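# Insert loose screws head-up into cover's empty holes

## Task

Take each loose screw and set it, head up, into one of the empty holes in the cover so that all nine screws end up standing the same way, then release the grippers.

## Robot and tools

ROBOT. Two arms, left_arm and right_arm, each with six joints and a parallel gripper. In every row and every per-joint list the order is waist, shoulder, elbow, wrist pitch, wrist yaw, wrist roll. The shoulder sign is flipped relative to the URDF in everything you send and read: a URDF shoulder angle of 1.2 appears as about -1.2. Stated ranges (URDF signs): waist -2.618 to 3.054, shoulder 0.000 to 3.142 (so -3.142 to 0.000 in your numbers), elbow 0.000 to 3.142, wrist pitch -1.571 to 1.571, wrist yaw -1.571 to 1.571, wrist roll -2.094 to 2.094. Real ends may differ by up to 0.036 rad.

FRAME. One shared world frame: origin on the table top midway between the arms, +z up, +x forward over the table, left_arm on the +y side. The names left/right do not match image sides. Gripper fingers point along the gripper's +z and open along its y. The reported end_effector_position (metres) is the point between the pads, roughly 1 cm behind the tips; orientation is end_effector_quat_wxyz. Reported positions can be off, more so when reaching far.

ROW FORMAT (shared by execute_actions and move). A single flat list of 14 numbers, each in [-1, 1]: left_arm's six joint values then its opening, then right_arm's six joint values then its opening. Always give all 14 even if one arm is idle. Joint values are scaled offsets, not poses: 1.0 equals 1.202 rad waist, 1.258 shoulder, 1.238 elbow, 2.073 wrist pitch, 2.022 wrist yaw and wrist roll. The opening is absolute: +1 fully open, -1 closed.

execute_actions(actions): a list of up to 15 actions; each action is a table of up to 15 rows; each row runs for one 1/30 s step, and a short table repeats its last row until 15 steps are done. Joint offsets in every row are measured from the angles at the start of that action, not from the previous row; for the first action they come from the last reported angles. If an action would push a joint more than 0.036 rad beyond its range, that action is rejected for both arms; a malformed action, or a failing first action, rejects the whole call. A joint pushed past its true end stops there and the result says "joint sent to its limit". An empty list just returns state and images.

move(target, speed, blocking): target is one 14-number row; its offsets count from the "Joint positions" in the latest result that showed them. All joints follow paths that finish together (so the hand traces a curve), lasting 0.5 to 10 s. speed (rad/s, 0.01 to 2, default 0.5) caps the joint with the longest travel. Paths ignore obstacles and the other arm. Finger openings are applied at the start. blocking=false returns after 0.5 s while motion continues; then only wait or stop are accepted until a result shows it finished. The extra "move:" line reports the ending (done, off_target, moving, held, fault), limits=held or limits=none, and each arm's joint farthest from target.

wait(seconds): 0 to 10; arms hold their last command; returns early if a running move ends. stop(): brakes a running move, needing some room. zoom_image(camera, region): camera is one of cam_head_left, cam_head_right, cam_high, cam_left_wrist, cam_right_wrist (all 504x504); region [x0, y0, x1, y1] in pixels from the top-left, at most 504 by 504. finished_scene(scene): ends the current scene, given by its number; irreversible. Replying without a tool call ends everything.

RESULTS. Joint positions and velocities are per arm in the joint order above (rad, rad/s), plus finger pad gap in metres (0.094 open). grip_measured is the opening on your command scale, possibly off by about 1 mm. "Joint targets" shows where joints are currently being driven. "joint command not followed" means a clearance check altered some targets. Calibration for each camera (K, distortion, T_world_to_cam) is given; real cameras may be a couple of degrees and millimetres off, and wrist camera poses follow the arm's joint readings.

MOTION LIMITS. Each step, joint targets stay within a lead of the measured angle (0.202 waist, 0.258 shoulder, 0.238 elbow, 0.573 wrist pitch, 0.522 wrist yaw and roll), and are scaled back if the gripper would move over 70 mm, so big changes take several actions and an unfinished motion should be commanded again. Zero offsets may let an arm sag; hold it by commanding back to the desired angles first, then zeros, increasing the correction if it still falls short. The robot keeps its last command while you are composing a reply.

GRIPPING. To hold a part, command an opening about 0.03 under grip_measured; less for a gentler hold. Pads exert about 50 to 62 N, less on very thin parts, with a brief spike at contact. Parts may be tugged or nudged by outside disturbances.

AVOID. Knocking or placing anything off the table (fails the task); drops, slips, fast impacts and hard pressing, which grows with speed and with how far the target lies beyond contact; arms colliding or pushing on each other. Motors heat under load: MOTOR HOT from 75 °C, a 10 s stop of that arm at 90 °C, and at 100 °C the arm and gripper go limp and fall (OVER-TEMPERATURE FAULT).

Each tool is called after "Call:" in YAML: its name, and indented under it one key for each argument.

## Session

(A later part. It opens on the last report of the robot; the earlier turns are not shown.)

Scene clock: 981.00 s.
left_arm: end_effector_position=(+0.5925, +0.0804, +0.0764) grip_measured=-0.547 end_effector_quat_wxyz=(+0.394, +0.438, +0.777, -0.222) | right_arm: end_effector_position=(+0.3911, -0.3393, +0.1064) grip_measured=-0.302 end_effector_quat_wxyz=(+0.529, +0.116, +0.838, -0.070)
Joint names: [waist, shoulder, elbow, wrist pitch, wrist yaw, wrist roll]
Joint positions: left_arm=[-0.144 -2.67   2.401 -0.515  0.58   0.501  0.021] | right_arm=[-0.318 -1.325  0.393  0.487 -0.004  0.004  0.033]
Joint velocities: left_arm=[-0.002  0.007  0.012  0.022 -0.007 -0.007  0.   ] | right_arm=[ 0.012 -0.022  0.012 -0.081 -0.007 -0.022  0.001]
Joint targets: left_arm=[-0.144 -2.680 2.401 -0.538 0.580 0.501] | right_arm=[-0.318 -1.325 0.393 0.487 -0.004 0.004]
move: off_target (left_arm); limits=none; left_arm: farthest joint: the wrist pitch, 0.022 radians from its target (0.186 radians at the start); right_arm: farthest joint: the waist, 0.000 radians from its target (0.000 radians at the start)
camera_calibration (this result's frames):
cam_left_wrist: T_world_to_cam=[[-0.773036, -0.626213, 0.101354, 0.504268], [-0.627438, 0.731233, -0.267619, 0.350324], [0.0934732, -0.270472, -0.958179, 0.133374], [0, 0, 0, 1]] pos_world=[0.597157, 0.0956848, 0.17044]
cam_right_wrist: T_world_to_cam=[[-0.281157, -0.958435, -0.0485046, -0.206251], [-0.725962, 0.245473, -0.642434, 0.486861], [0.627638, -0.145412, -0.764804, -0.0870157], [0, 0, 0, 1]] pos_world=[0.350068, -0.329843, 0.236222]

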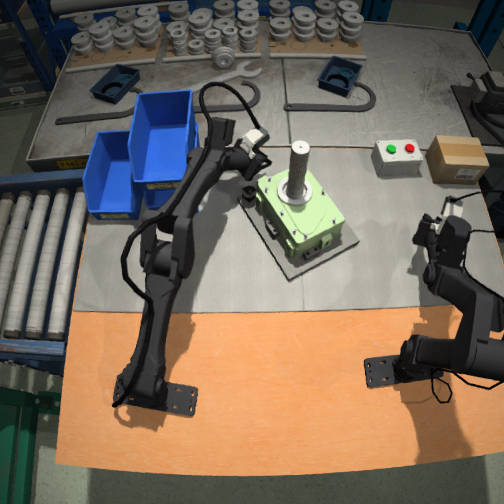

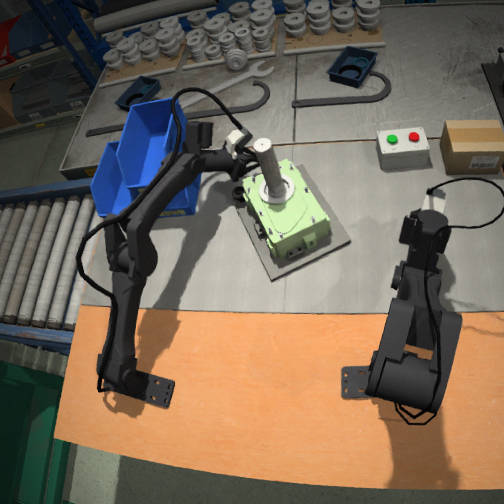

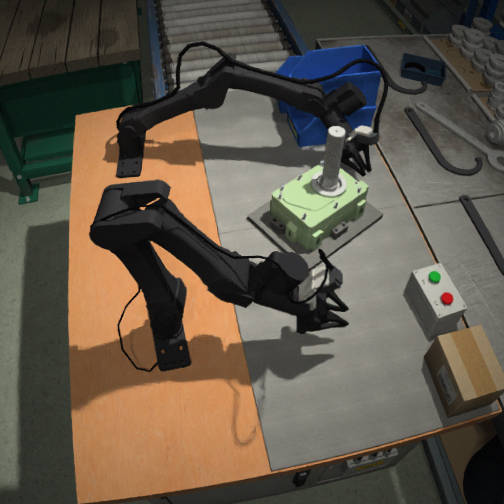

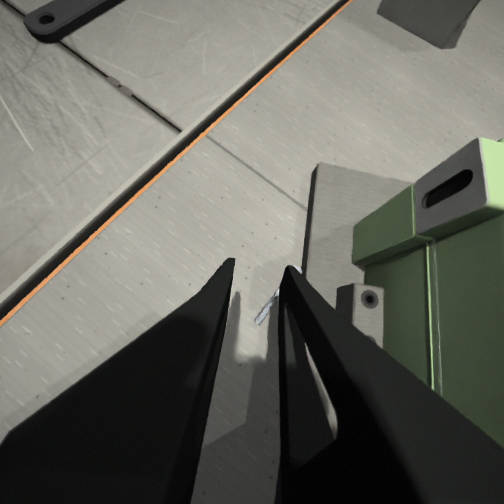

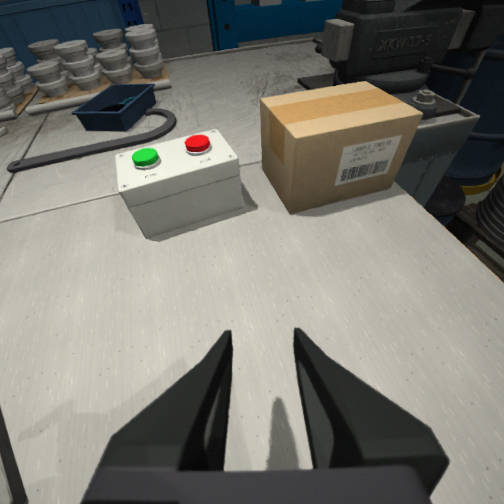

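Call:
move:
  target: [-0.012,-0.058,0,0,0,0.03,-0.55,0,0,0,0,0,0,-0.3]
  speed: 0.08

Scene clock: 988.23 s.
left_arm: end_effector_position=(+0.5895, +0.0798, +0.0425) grip_measured=-0.547 end_effector_quat_wxyz=(+0.377, +0.454, +0.777, -0.219) | right_arm: end_effector_position=(+0.3911, -0.3393, +0.1064) grip_measured=-0.302 end_effector_quat_wxyz=(+0.529, +0.116, +0.838, -0.070)
Joint names: [waist, shoulder, elbow, wrist pitch, wrist yaw, wrist roll]
Joint positions: left_arm=[-0.147 -2.724  2.401 -0.511  0.58   0.547  0.021] | right_arm=[-0.318 -1.325  0.393  0.487 -0.004  0.004  0.033]
Joint velocities: left_arm=[ 0.002  0.007  0.002 -0.066  0.037 -0.051 -0.   ] | right_arm=[ 0.007  0.002  0.002  0.037  0.037 -0.081 -0.001]
Joint targets: left_arm=[-0.159 -2.743 2.401 -0.515 0.580 0.561] | right_arm=[-0.318 -1.325 0.393 0.487 -0.004 0.004]
move: done; limits=none; left_arm: farthest joint: the shoulder, 0.019 radians from its target (0.073 radians at the start); right_arm: farthest joint: the waist, 0.000 radians from its target (0.000 radians at the start)
camera_calibration (this result's frames):
cam_left_wrist: T_world_to_cam=[[-0.789967, -0.606028, 0.093176, 0.513746], [-0.609044, 0.758012, -0.233418, 0.325383], [0.0708291, -0.241141, -0.967902, 0.112413], [0, 0, 0, 1]] pos_world=[0.596053, 0.0918074, 0.136886]
cam_right_wrist: T_world_to_cam=[[-0.281157, -0.958435, -0.0485046, -0.206251], [-0.725962, 0.245473, -0.642434, 0.486861], [0.627638, -0.145412, -0.764804, -0.0870157], [0, 0, 0, 1]] pos_world=[0.350068, -0.329843, 0.236222]

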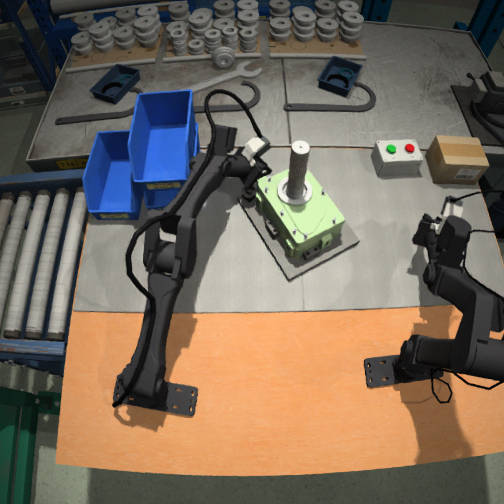

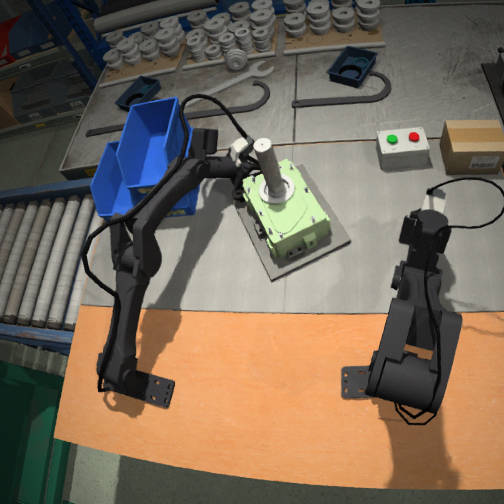

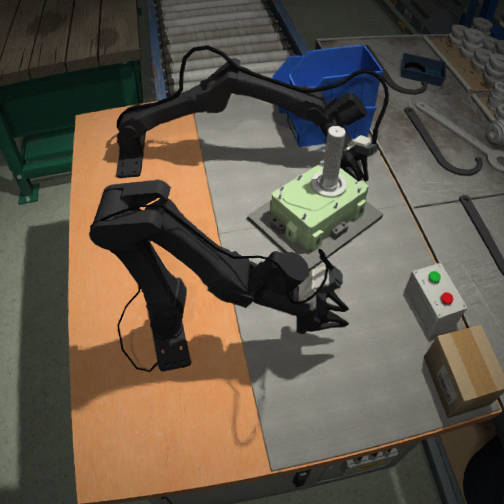

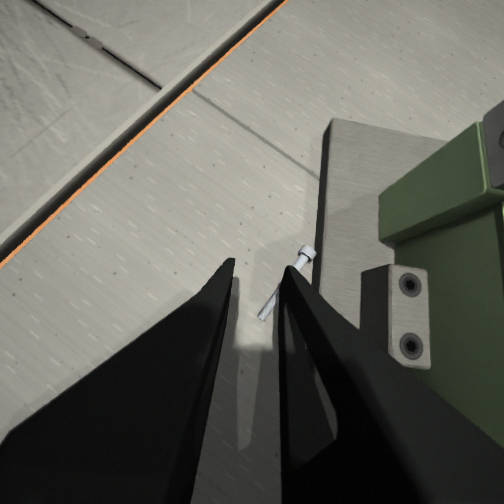

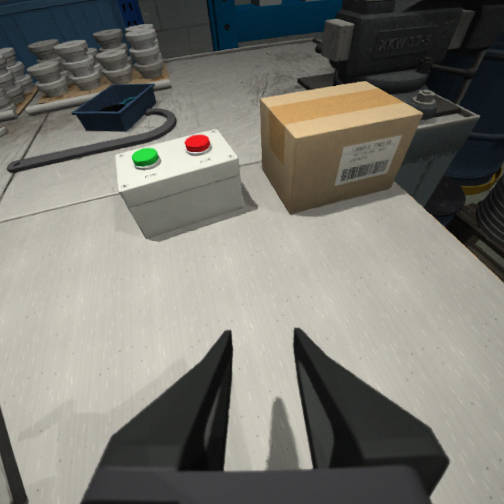

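Call:
zoom_image:
  camera: "cam_head_left"
  region: [200,120,320,240]

Call:
zoom_image:
  camera: "cam_high"
  region: [290,90,410,210]

Region (200, 120, 320, 240) of cam_head_left's 504x504 image, scaled by 4.200, with more detail than that image has.

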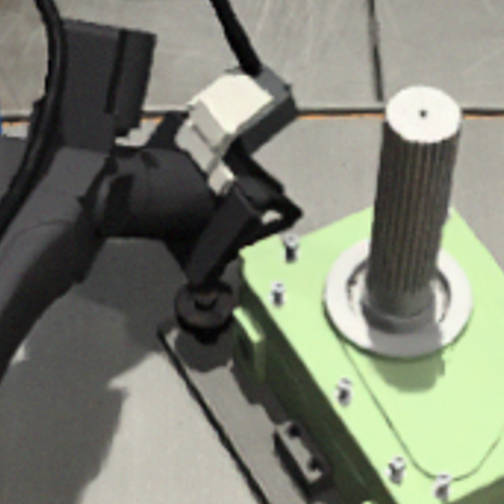

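Region (290, 90, 410, 210) of cam_high's 504x504 image, scaled by 4.200, with more detail than that image has.

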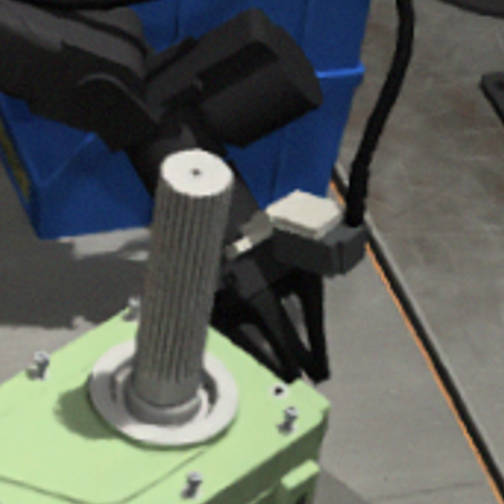

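Call:
move:
  target: [0.012,-0.03,0,-0.04,0.015,0,-0.55,0,0,0,0,0,0,-0.3]
  speed: 0.06

Scene clock: 1007.17 s.
left_arm: end_effector_position=(+0.5889, +0.0825, +0.0409) grip_measured=-0.547 end_effector_quat_wxyz=(+0.374, +0.450, +0.779, -0.224) | right_arm: end_effector_position=(+0.3911, -0.3393, +0.1064) grip_measured=-0.302 end_effector_quat_wxyz=(+0.529, +0.116, +0.838, -0.070)
Joint names: [waist, shoulder, elbow, wrist pitch, wrist yaw, wrist roll]
Joint positions: left_arm=[-0.141 -2.726  2.401 -0.518  0.591  0.542  0.021] | right_arm=[-0.318 -1.325  0.393  0.487 -0.004  0.004  0.033]
Joint velocities: left_arm=[-0.022 -0.007 -0.007 -0.022 -0.051 -0.037  0.001] | right_arm=[ 0.012 -0.002 -0.007  0.051 -0.007 -0.022  0.   ]
Joint targets: left_arm=[-0.132 -2.761 2.401 -0.594 0.610 0.547] | right_arm=[-0.318 -1.325 0.393 0.487 -0.004 0.004]
move: off_target (left_arm); limits=none; left_arm: farthest joint: the wrist pitch, 0.076 radians from its target (0.083 radians at the start); right_arm: farthest joint: the waist, 0.000 radians from its target (0.000 radians at the start)
camera_calibration (this result's frames):
cam_left_wrist: T_world_to_cam=[[-0.787294, -0.606853, 0.109073, 0.512831], [-0.613896, 0.755028, -0.230356, 0.325567], [0.0574394, -0.248317, -0.966974, 0.119991], [0, 0, 0, 1]] pos_world=[0.596721, 0.0951968, 0.135088]
cam_right_wrist: T_world_to_cam=[[-0.281157, -0.958435, -0.0485046, -0.206251], [-0.725962, 0.245473, -0.642434, 0.486861], [0.627638, -0.145412, -0.764804, -0.0870157], [0, 0, 0, 1]] pos_world=[0.350068, -0.329843, 0.236222]

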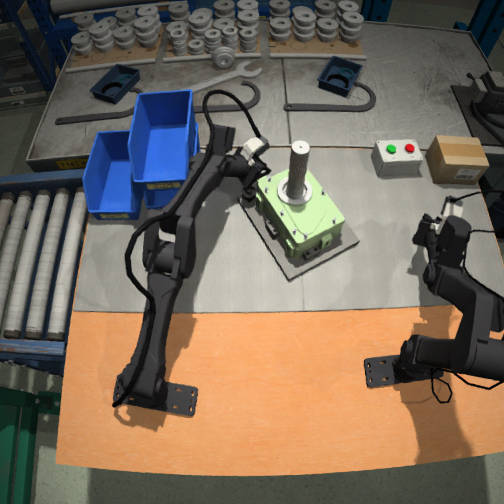

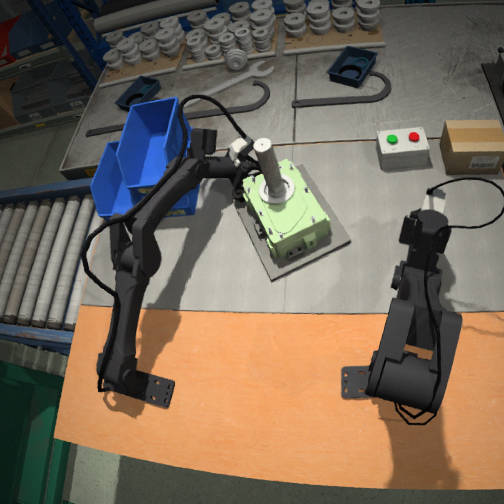

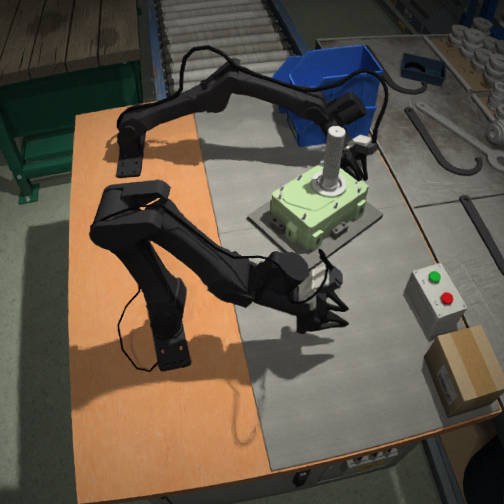

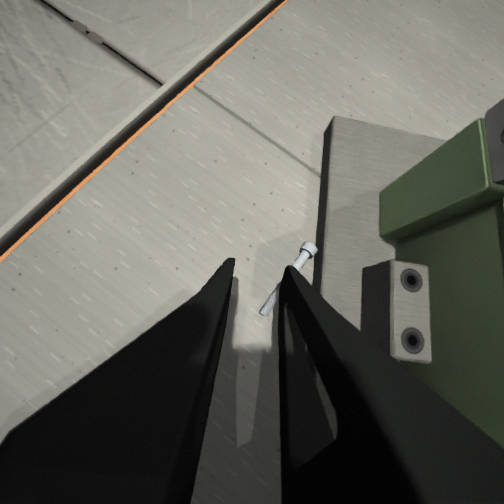

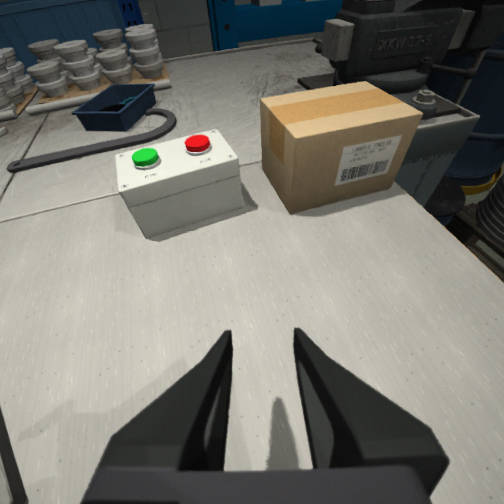

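Call:
move:
  target: [0,0.04,0,0,0,0,-1,0,0,0,0,0,0,-0.3]
  speed: 0.1

Call:
move:
  target: [0,0,0,-0.04,0.03,-0.72,-1,0,0,0,0,0,0,-0.3]
  speed: 0.6

Scene clock: 1017.77 s.
left_arm: end_effector_position=(+0.5920, +0.0818, +0.0616) grip_measured=-0.984 end_effector_quat_wxyz=(+0.390, +0.452, +0.772, -0.220) | right_arm: end_effector_position=(+0.3911, -0.3393, +0.1064) grip_measured=-0.302 end_effector_quat_wxyz=(+0.529, +0.116, +0.838, -0.070)
Joint names: [waist, shoulder, elbow, wrist pitch, wrist yaw, wrist roll]
Joint positions: left_arm=[-0.141 -2.695  2.401 -0.512  0.589  0.542  0.001] | right_arm=[-0.318 -1.325  0.393  0.487 -0.004  0.004  0.033]
Joint velocities: left_arm=[ 0.002  0.012 -0.032 -0.007  0.007  0.037  0.   ] | right_arm=[-0.002  0.007 -0.012 -0.095 -0.037  0.051 -0.001]
Joint targets: left_arm=[-0.141 -2.675 2.401 -0.518 0.591 0.542] | right_arm=[-0.318 -1.325 0.393 0.487 -0.004 0.004]
move: done; limits=none; left_arm: farthest joint: the shoulder, 0.019 radians from its target (0.050 radians at the start); right_arm: farthest joint: the waist, 0.000 radians from its target (0.000 radians at the start)
camera_calibration (this result's frames):
cam_left_wrist: T_world_to_cam=[[-0.79001, -0.606962, 0.0864912, 0.515615], [-0.606129, 0.752021, -0.258984, 0.330126], [0.0921504, -0.257025, -0.962001, 0.119576], [0, 0, 0, 1]] pos_world=[0.596421, 0.0954307, 0.155934]
cam_right_wrist: T_world_to_cam=[[-0.281157, -0.958435, -0.0485046, -0.206251], [-0.725962, 0.245473, -0.642434, 0.486861], [0.627638, -0.145412, -0.764804, -0.0870157], [0, 0, 0, 1]] pos_world=[0.350068, -0.329843, 0.236222]

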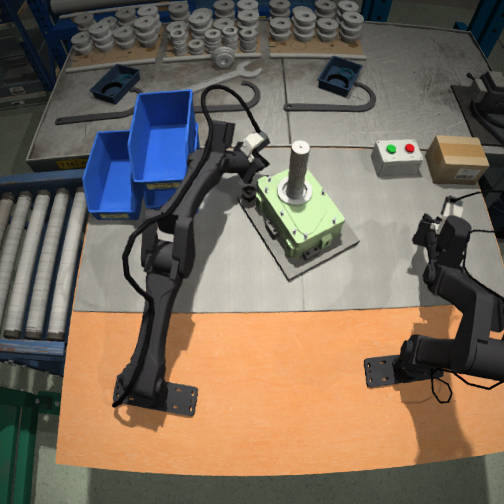

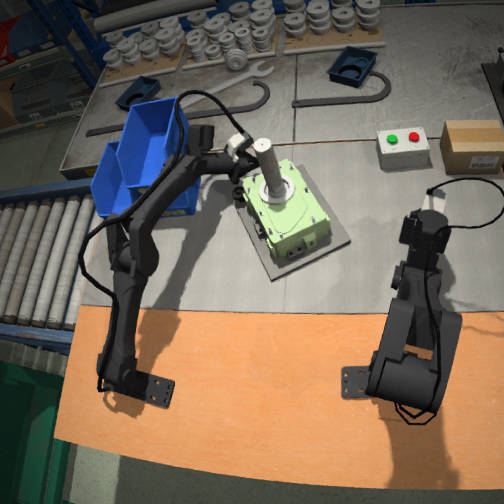

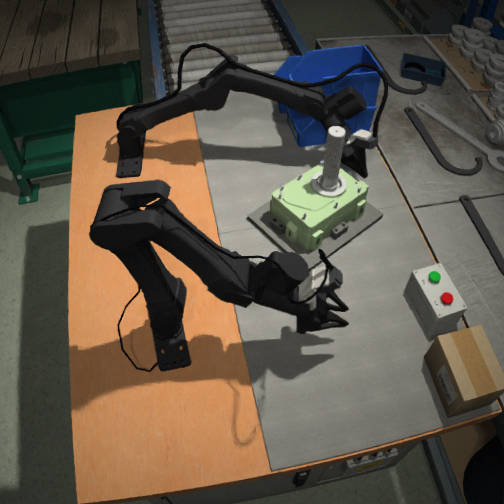

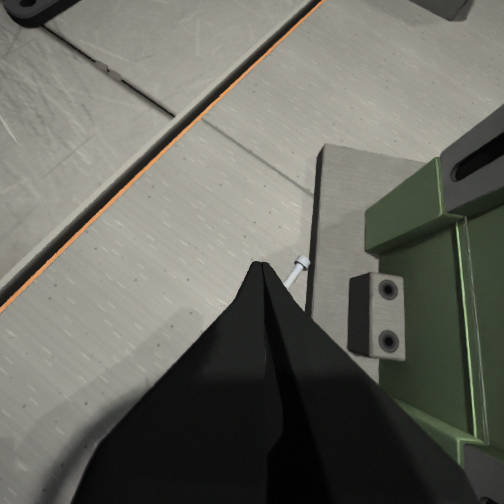

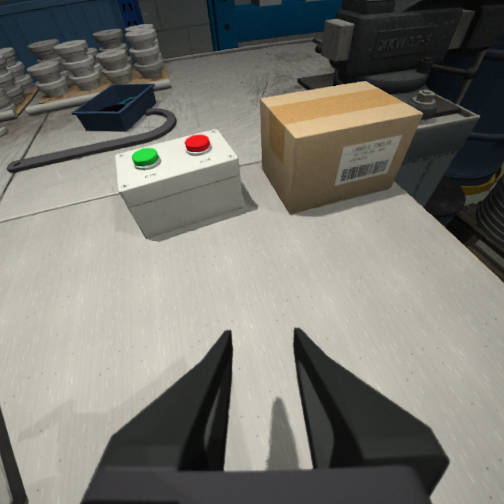

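Scene clock: 1020.93 s.
left_arm: end_effector_position=(+0.5782, +0.0794, +0.0560) grip_measured=-0.985 end_effector_quat_wxyz=(+0.112, -0.171, +0.882, -0.424) | right_arm: end_effector_position=(+0.3911, -0.3393, +0.1064) grip_measured=-0.302 end_effector_quat_wxyz=(+0.529, +0.116, +0.838, -0.070)
Joint names: [waist, shoulder, elbow, wrist pitch, wrist yaw, wrist roll]
Joint positions: left_arm=[-0.141 -2.695  2.401 -0.572  0.631 -0.897  0.001] | right_arm=[-0.318 -1.325  0.393  0.487 -0.004  0.004  0.033]
Joint velocities: left_arm=[ 0.002  0.017 -0.022  0.066 -0.007 -0.037  0.002] | right_arm=[-0.027 -0.012  0.002  0.022 -0.007  0.051 -0.001]
Joint targets: left_arm=[-0.141 -2.695 2.401 -0.595 0.650 -0.914] | right_arm=[-0.318 -1.325 0.393 0.487 -0.004 0.004]
move: off_target (left_arm); limits=none; left_arm: farthest joint: the wrist pitch, 0.023 radians from its target (0.083 radians at the start); right_arm: farthest joint: the waist, 0.000 radians from its target (0.000 radians at the start)
camera_calibration (this result's frames):
cam_left_wrist: T_world_to_cam=[[0.368835, -0.544068, 0.753625, -0.208677], [-0.888569, 0.0315494, 0.457656, 0.502587], [-0.272773, -0.838448, -0.471806, 0.344556], [0, 0, 0, 1]] pos_world=[0.617536, 0.159502, 0.0898158]
cam_right_wrist: T_world_to_cam=[[-0.281157, -0.958435, -0.0485046, -0.206251], [-0.725962, 0.245473, -0.642434, 0.486861], [0.627638, -0.145412, -0.764804, -0.0870157], [0, 0, 0, 1]] pos_world=[0.350068, -0.329843, 0.236222]

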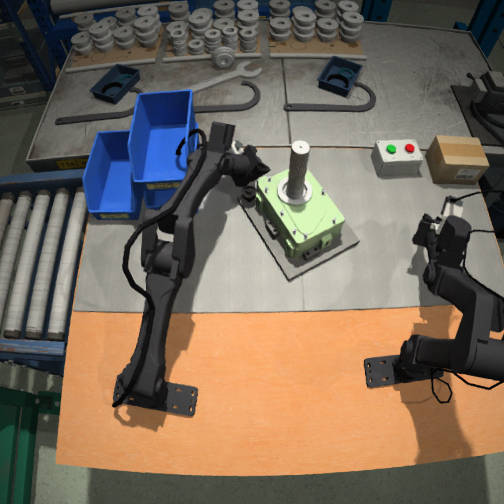

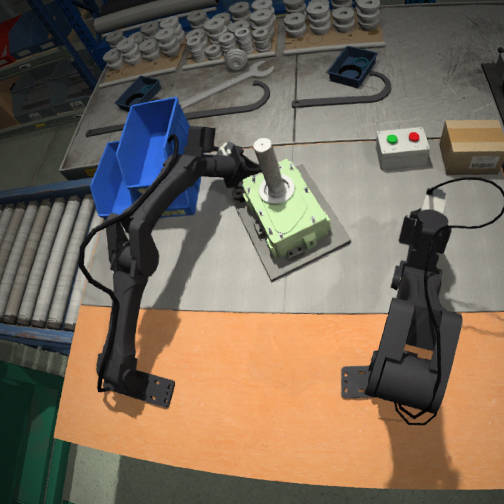

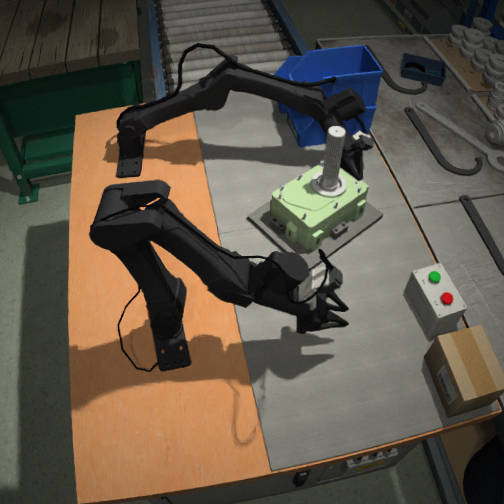

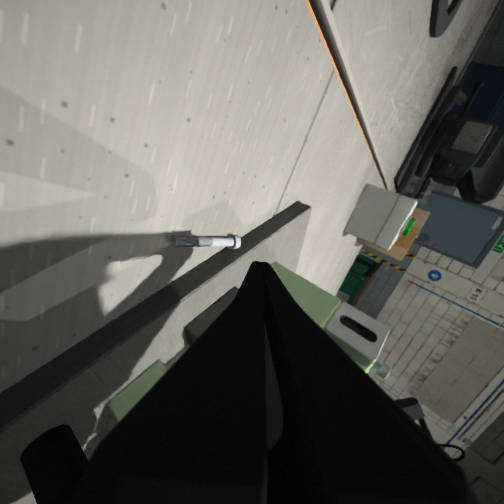

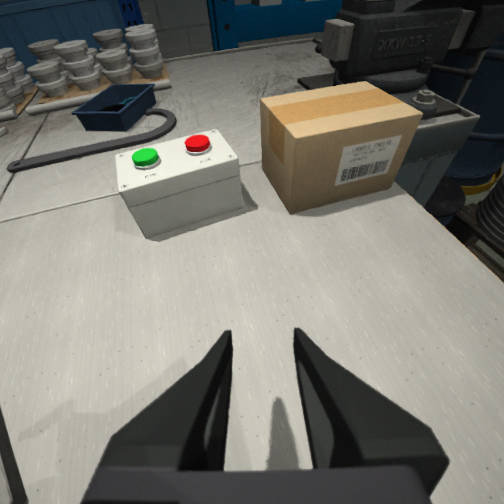

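Call:
move:
  target: [0,-0.045,0,-0.035,0,0,-1,0,0,0,0,0,0,-0.3]
  speed: 0.06

Scene clock: 1026.87 s.
left_arm: end_effector_position=(+0.5778, +0.0832, +0.0356) grip_measured=-0.985 end_effector_quat_wxyz=(+0.104, -0.182, +0.887, -0.412) | right_arm: end_effector_position=(+0.3911, -0.3393, +0.1064) grip_measured=-0.302 end_effector_quat_wxyz=(+0.529, +0.116, +0.838, -0.070)
Joint names: [waist, shoulder, elbow, wrist pitch, wrist yaw, wrist roll]
Joint positions: left_arm=[-0.139 -2.724  2.401 -0.575  0.615 -0.898  0.001] | right_arm=[-0.318 -1.325  0.393  0.487 -0.004  0.004  0.033]
Joint velocities: left_arm=[ 0.002 -0.002 -0.027  0.007  0.007 -0.007 -0.001] | right_arm=[-0.017  0.002 -0.007  0.081 -0.081 -0.037 -0.001]
Joint targets: left_arm=[-0.140 -2.751 2.401 -0.645 0.631 -0.898] | right_arm=[-0.318 -1.325 0.393 0.487 -0.004 0.004]
move: off_target (left_arm); limits=none; left_arm: farthest joint: the wrist pitch, 0.069 radians from its target (0.072 radians at the start); right_arm: farthest joint: the waist, 0.000 radians from its target (0.000 radians at the start)
camera_calibration (this result's frames):
cam_left_wrist: T_world_to_cam=[[0.397098, -0.554505, 0.731326, -0.20576], [-0.875298, 0.0108014, 0.483463, 0.504572], [-0.275982, -0.83211, -0.481068, 0.339677], [0, 0, 0, 1]] pos_world=[0.617103, 0.163104, 0.0699433]
cam_right_wrist: T_world_to_cam=[[-0.281157, -0.958435, -0.0485046, -0.206251], [-0.725962, 0.245473, -0.642434, 0.486861], [0.627638, -0.145412, -0.764804, -0.0870157], [0, 0, 0, 1]] pos_world=[0.350068, -0.329843, 0.236222]

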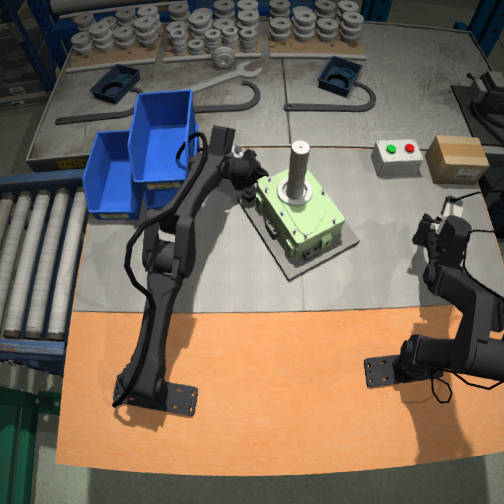

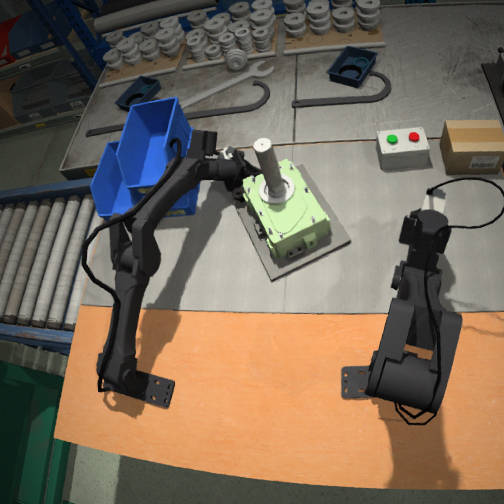

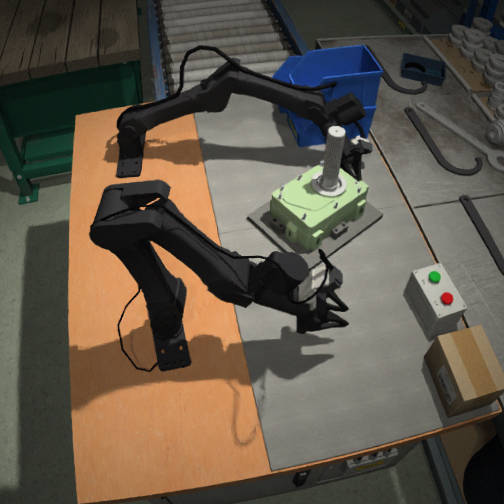

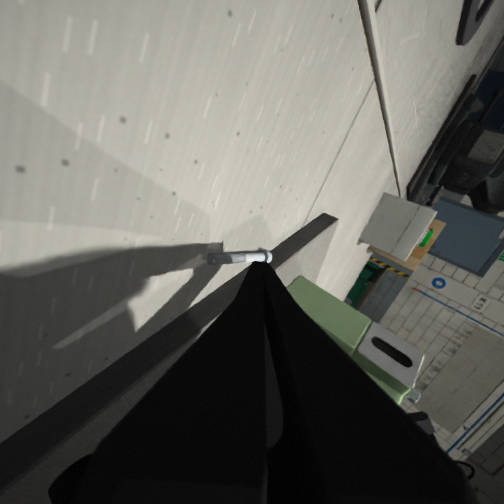

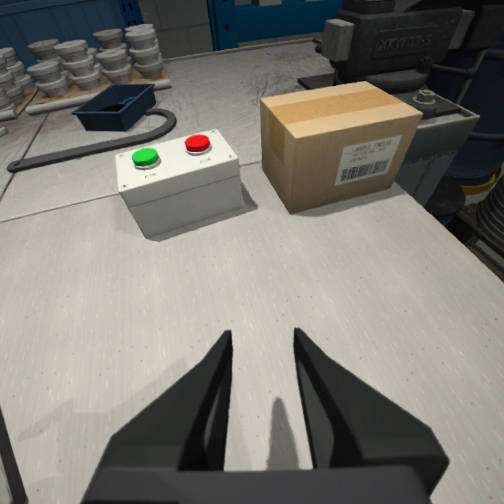

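Call:
move:
  target: [0,-0.035,0,-0.012,0,0,-1,0,0,0,0,0,0,-0.3]
  speed: 0.04

Scene clock: 1045.70 s.
left_arm: end_effector_position=(+0.5777, +0.0850, +0.0226) grip_measured=-0.985 end_effector_quat_wxyz=(+0.100, -0.187, +0.890, -0.404) | right_arm: end_effector_position=(+0.3911, -0.3393, +0.1064) grip_measured=-0.302 end_effector_quat_wxyz=(+0.529, +0.116, +0.838, -0.070)
Joint names: [waist, shoulder, elbow, wrist pitch, wrist yaw, wrist roll]
Joint positions: left_arm=[-0.139 -2.744  2.401 -0.572  0.603 -0.898  0.001] | right_arm=[-0.318 -1.325  0.393  0.487 -0.004  0.004  0.033]
Joint velocities: left_arm=[-0.007 -0.007 -0.002  0.007 -0.022  0.022 -0.003] | right_arm=[-0.002  0.007 -0.007 -0.022 -0.081 -0.037 -0.001]
Joint targets: left_arm=[-0.139 -2.769 2.401 -0.600 0.615 -0.898] | right_arm=[-0.318 -1.325 0.393 0.487 -0.004 0.004]
move: off_target (left_arm); limits=none; left_arm: farthest joint: the wrist pitch, 0.027 radians from its target (0.025 radians at the start); right_arm: farthest joint: the waist, 0.000 radians from its target (0.000 radians at the start)
camera_calibration (this result's frames):
cam_left_wrist: T_world_to_cam=[[0.411319, -0.56142, 0.71807, -0.202514], [-0.868468, -0.0022096, 0.495741, 0.507652], [-0.276732, -0.827528, -0.488484, 0.335112], [0, 0, 0, 1]] pos_world=[0.616914, 0.16474, 0.0574526]
cam_right_wrist: T_world_to_cam=[[-0.281157, -0.958435, -0.0485046, -0.206251], [-0.725962, 0.245473, -0.642434, 0.486861], [0.627638, -0.145412, -0.764804, -0.0870157], [0, 0, 0, 1]] pos_world=[0.350068, -0.329843, 0.236222]

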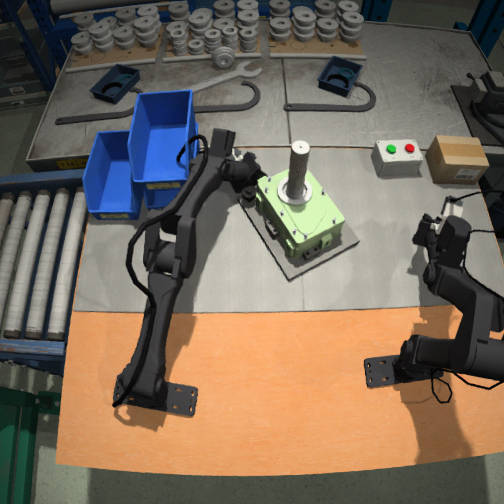

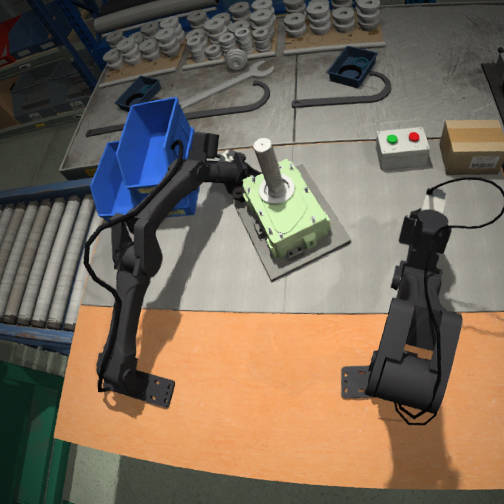

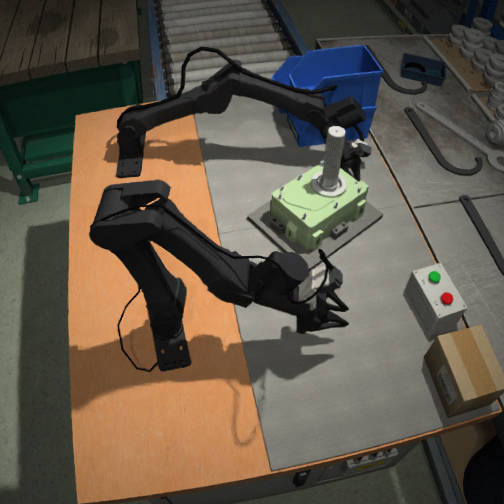

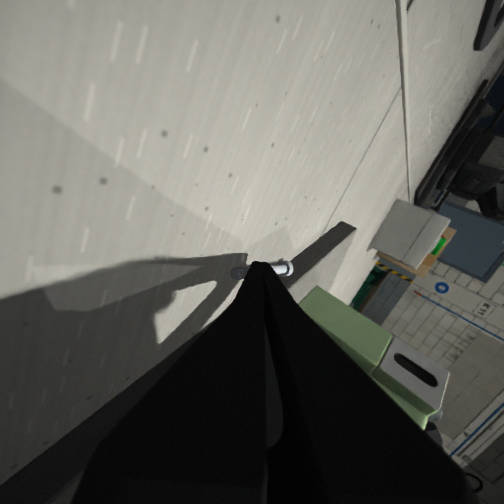

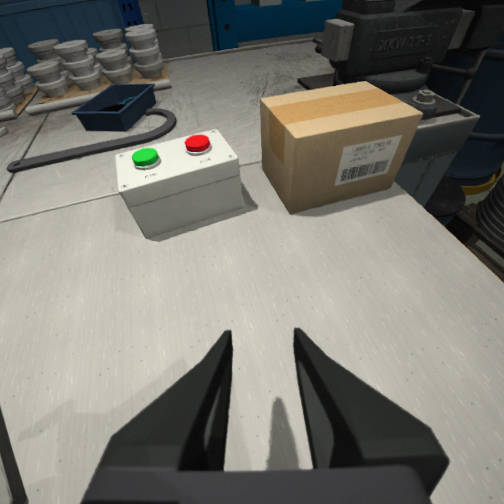

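Call:
move:
  target: [0,-0.03,0,-0.008,0,0,-1,0,0,0,0,0,0,-0.3]
  speed: 0.03

Call:
zoom_image:
  camera: "cam_left_wrist"
  region: [180,200,340,360]

Scene clock: 1058.17 s.
left_arm: end_effector_position=(+0.5781, +0.0849, +0.0223) grip_measured=-0.985 end_effector_quat_wxyz=(+0.101, -0.187, +0.890, -0.405) | right_arm: end_effector_position=(+0.3911, -0.3393, +0.1064) grip_measured=-0.302 end_effector_quat_wxyz=(+0.529, +0.116, +0.838, -0.070)
Joint names: [waist, shoulder, elbow, wrist pitch, wrist yaw, wrist roll]
Joint positions: left_arm=[-0.139 -2.745  2.401 -0.569  0.603 -0.898  0.001] | right_arm=[-0.318 -1.325  0.393  0.487 -0.004  0.004  0.033]
Joint velocities: left_arm=[ 0.017  0.002 -0.022  0.051  0.022 -0.007 -0.001] | right_arm=[-0.032  0.027 -0.002 -0.081  0.037  0.022 -0.   ]
Joint targets: left_arm=[-0.139 -2.782 2.401 -0.589 0.603 -0.898] | right_arm=[-0.318 -1.325 0.393 0.487 -0.004 0.004]
move: off_target (left_arm); limits=none; left_arm: farthest joint: the shoulder, 0.036 radians from its target (0.038 radians at the start); right_arm: farthest joint: the waist, 0.000 radians from its target (0.000 radians at the start)
camera_calibration (this result's frames):
cam_left_wrist: T_world_to_cam=[[0.409927, -0.560937, 0.719243, -0.201813], [-0.869337, -0.00160858, 0.494217, 0.508592], [-0.276068, -0.827857, -0.488302, 0.334582], [0, 0, 0, 1]] pos_world=[0.617233, 0.1646, 0.0571742]
cam_right_wrist: T_world_to_cam=[[-0.281157, -0.958435, -0.0485046, -0.206251], [-0.725962, 0.245473, -0.642434, 0.486861], [0.627638, -0.145412, -0.764804, -0.0870157], [0, 0, 0, 1]] pos_world=[0.350068, -0.329843, 0.236222]

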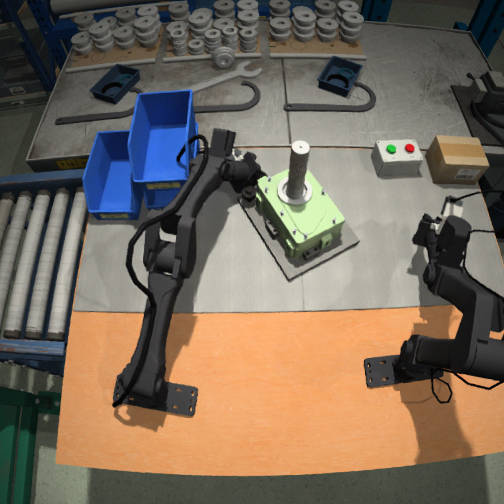

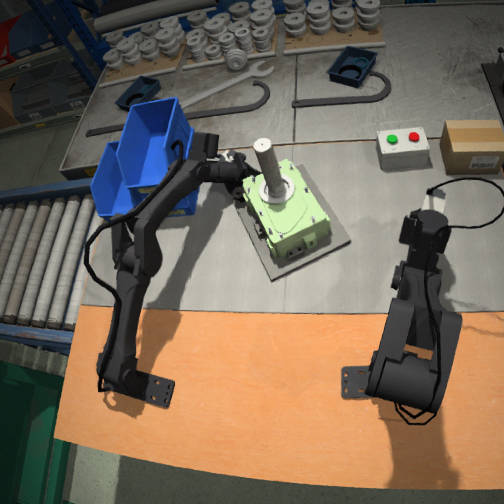

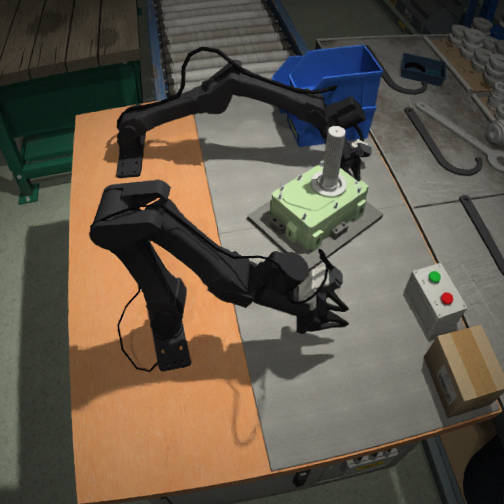

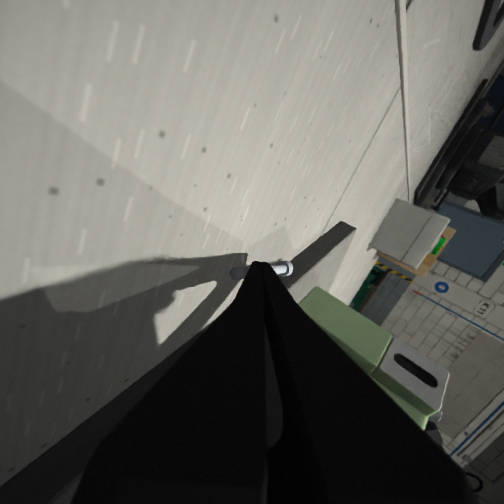

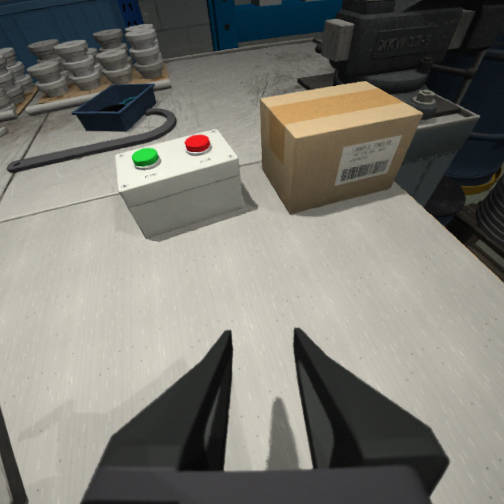

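Region (180, 200, 340, 360) of cam_left_wrist's 504x504 image, scaled by 3.150, with more detail than that image has.

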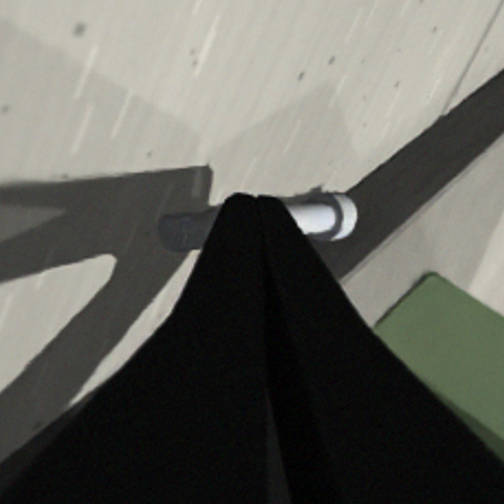

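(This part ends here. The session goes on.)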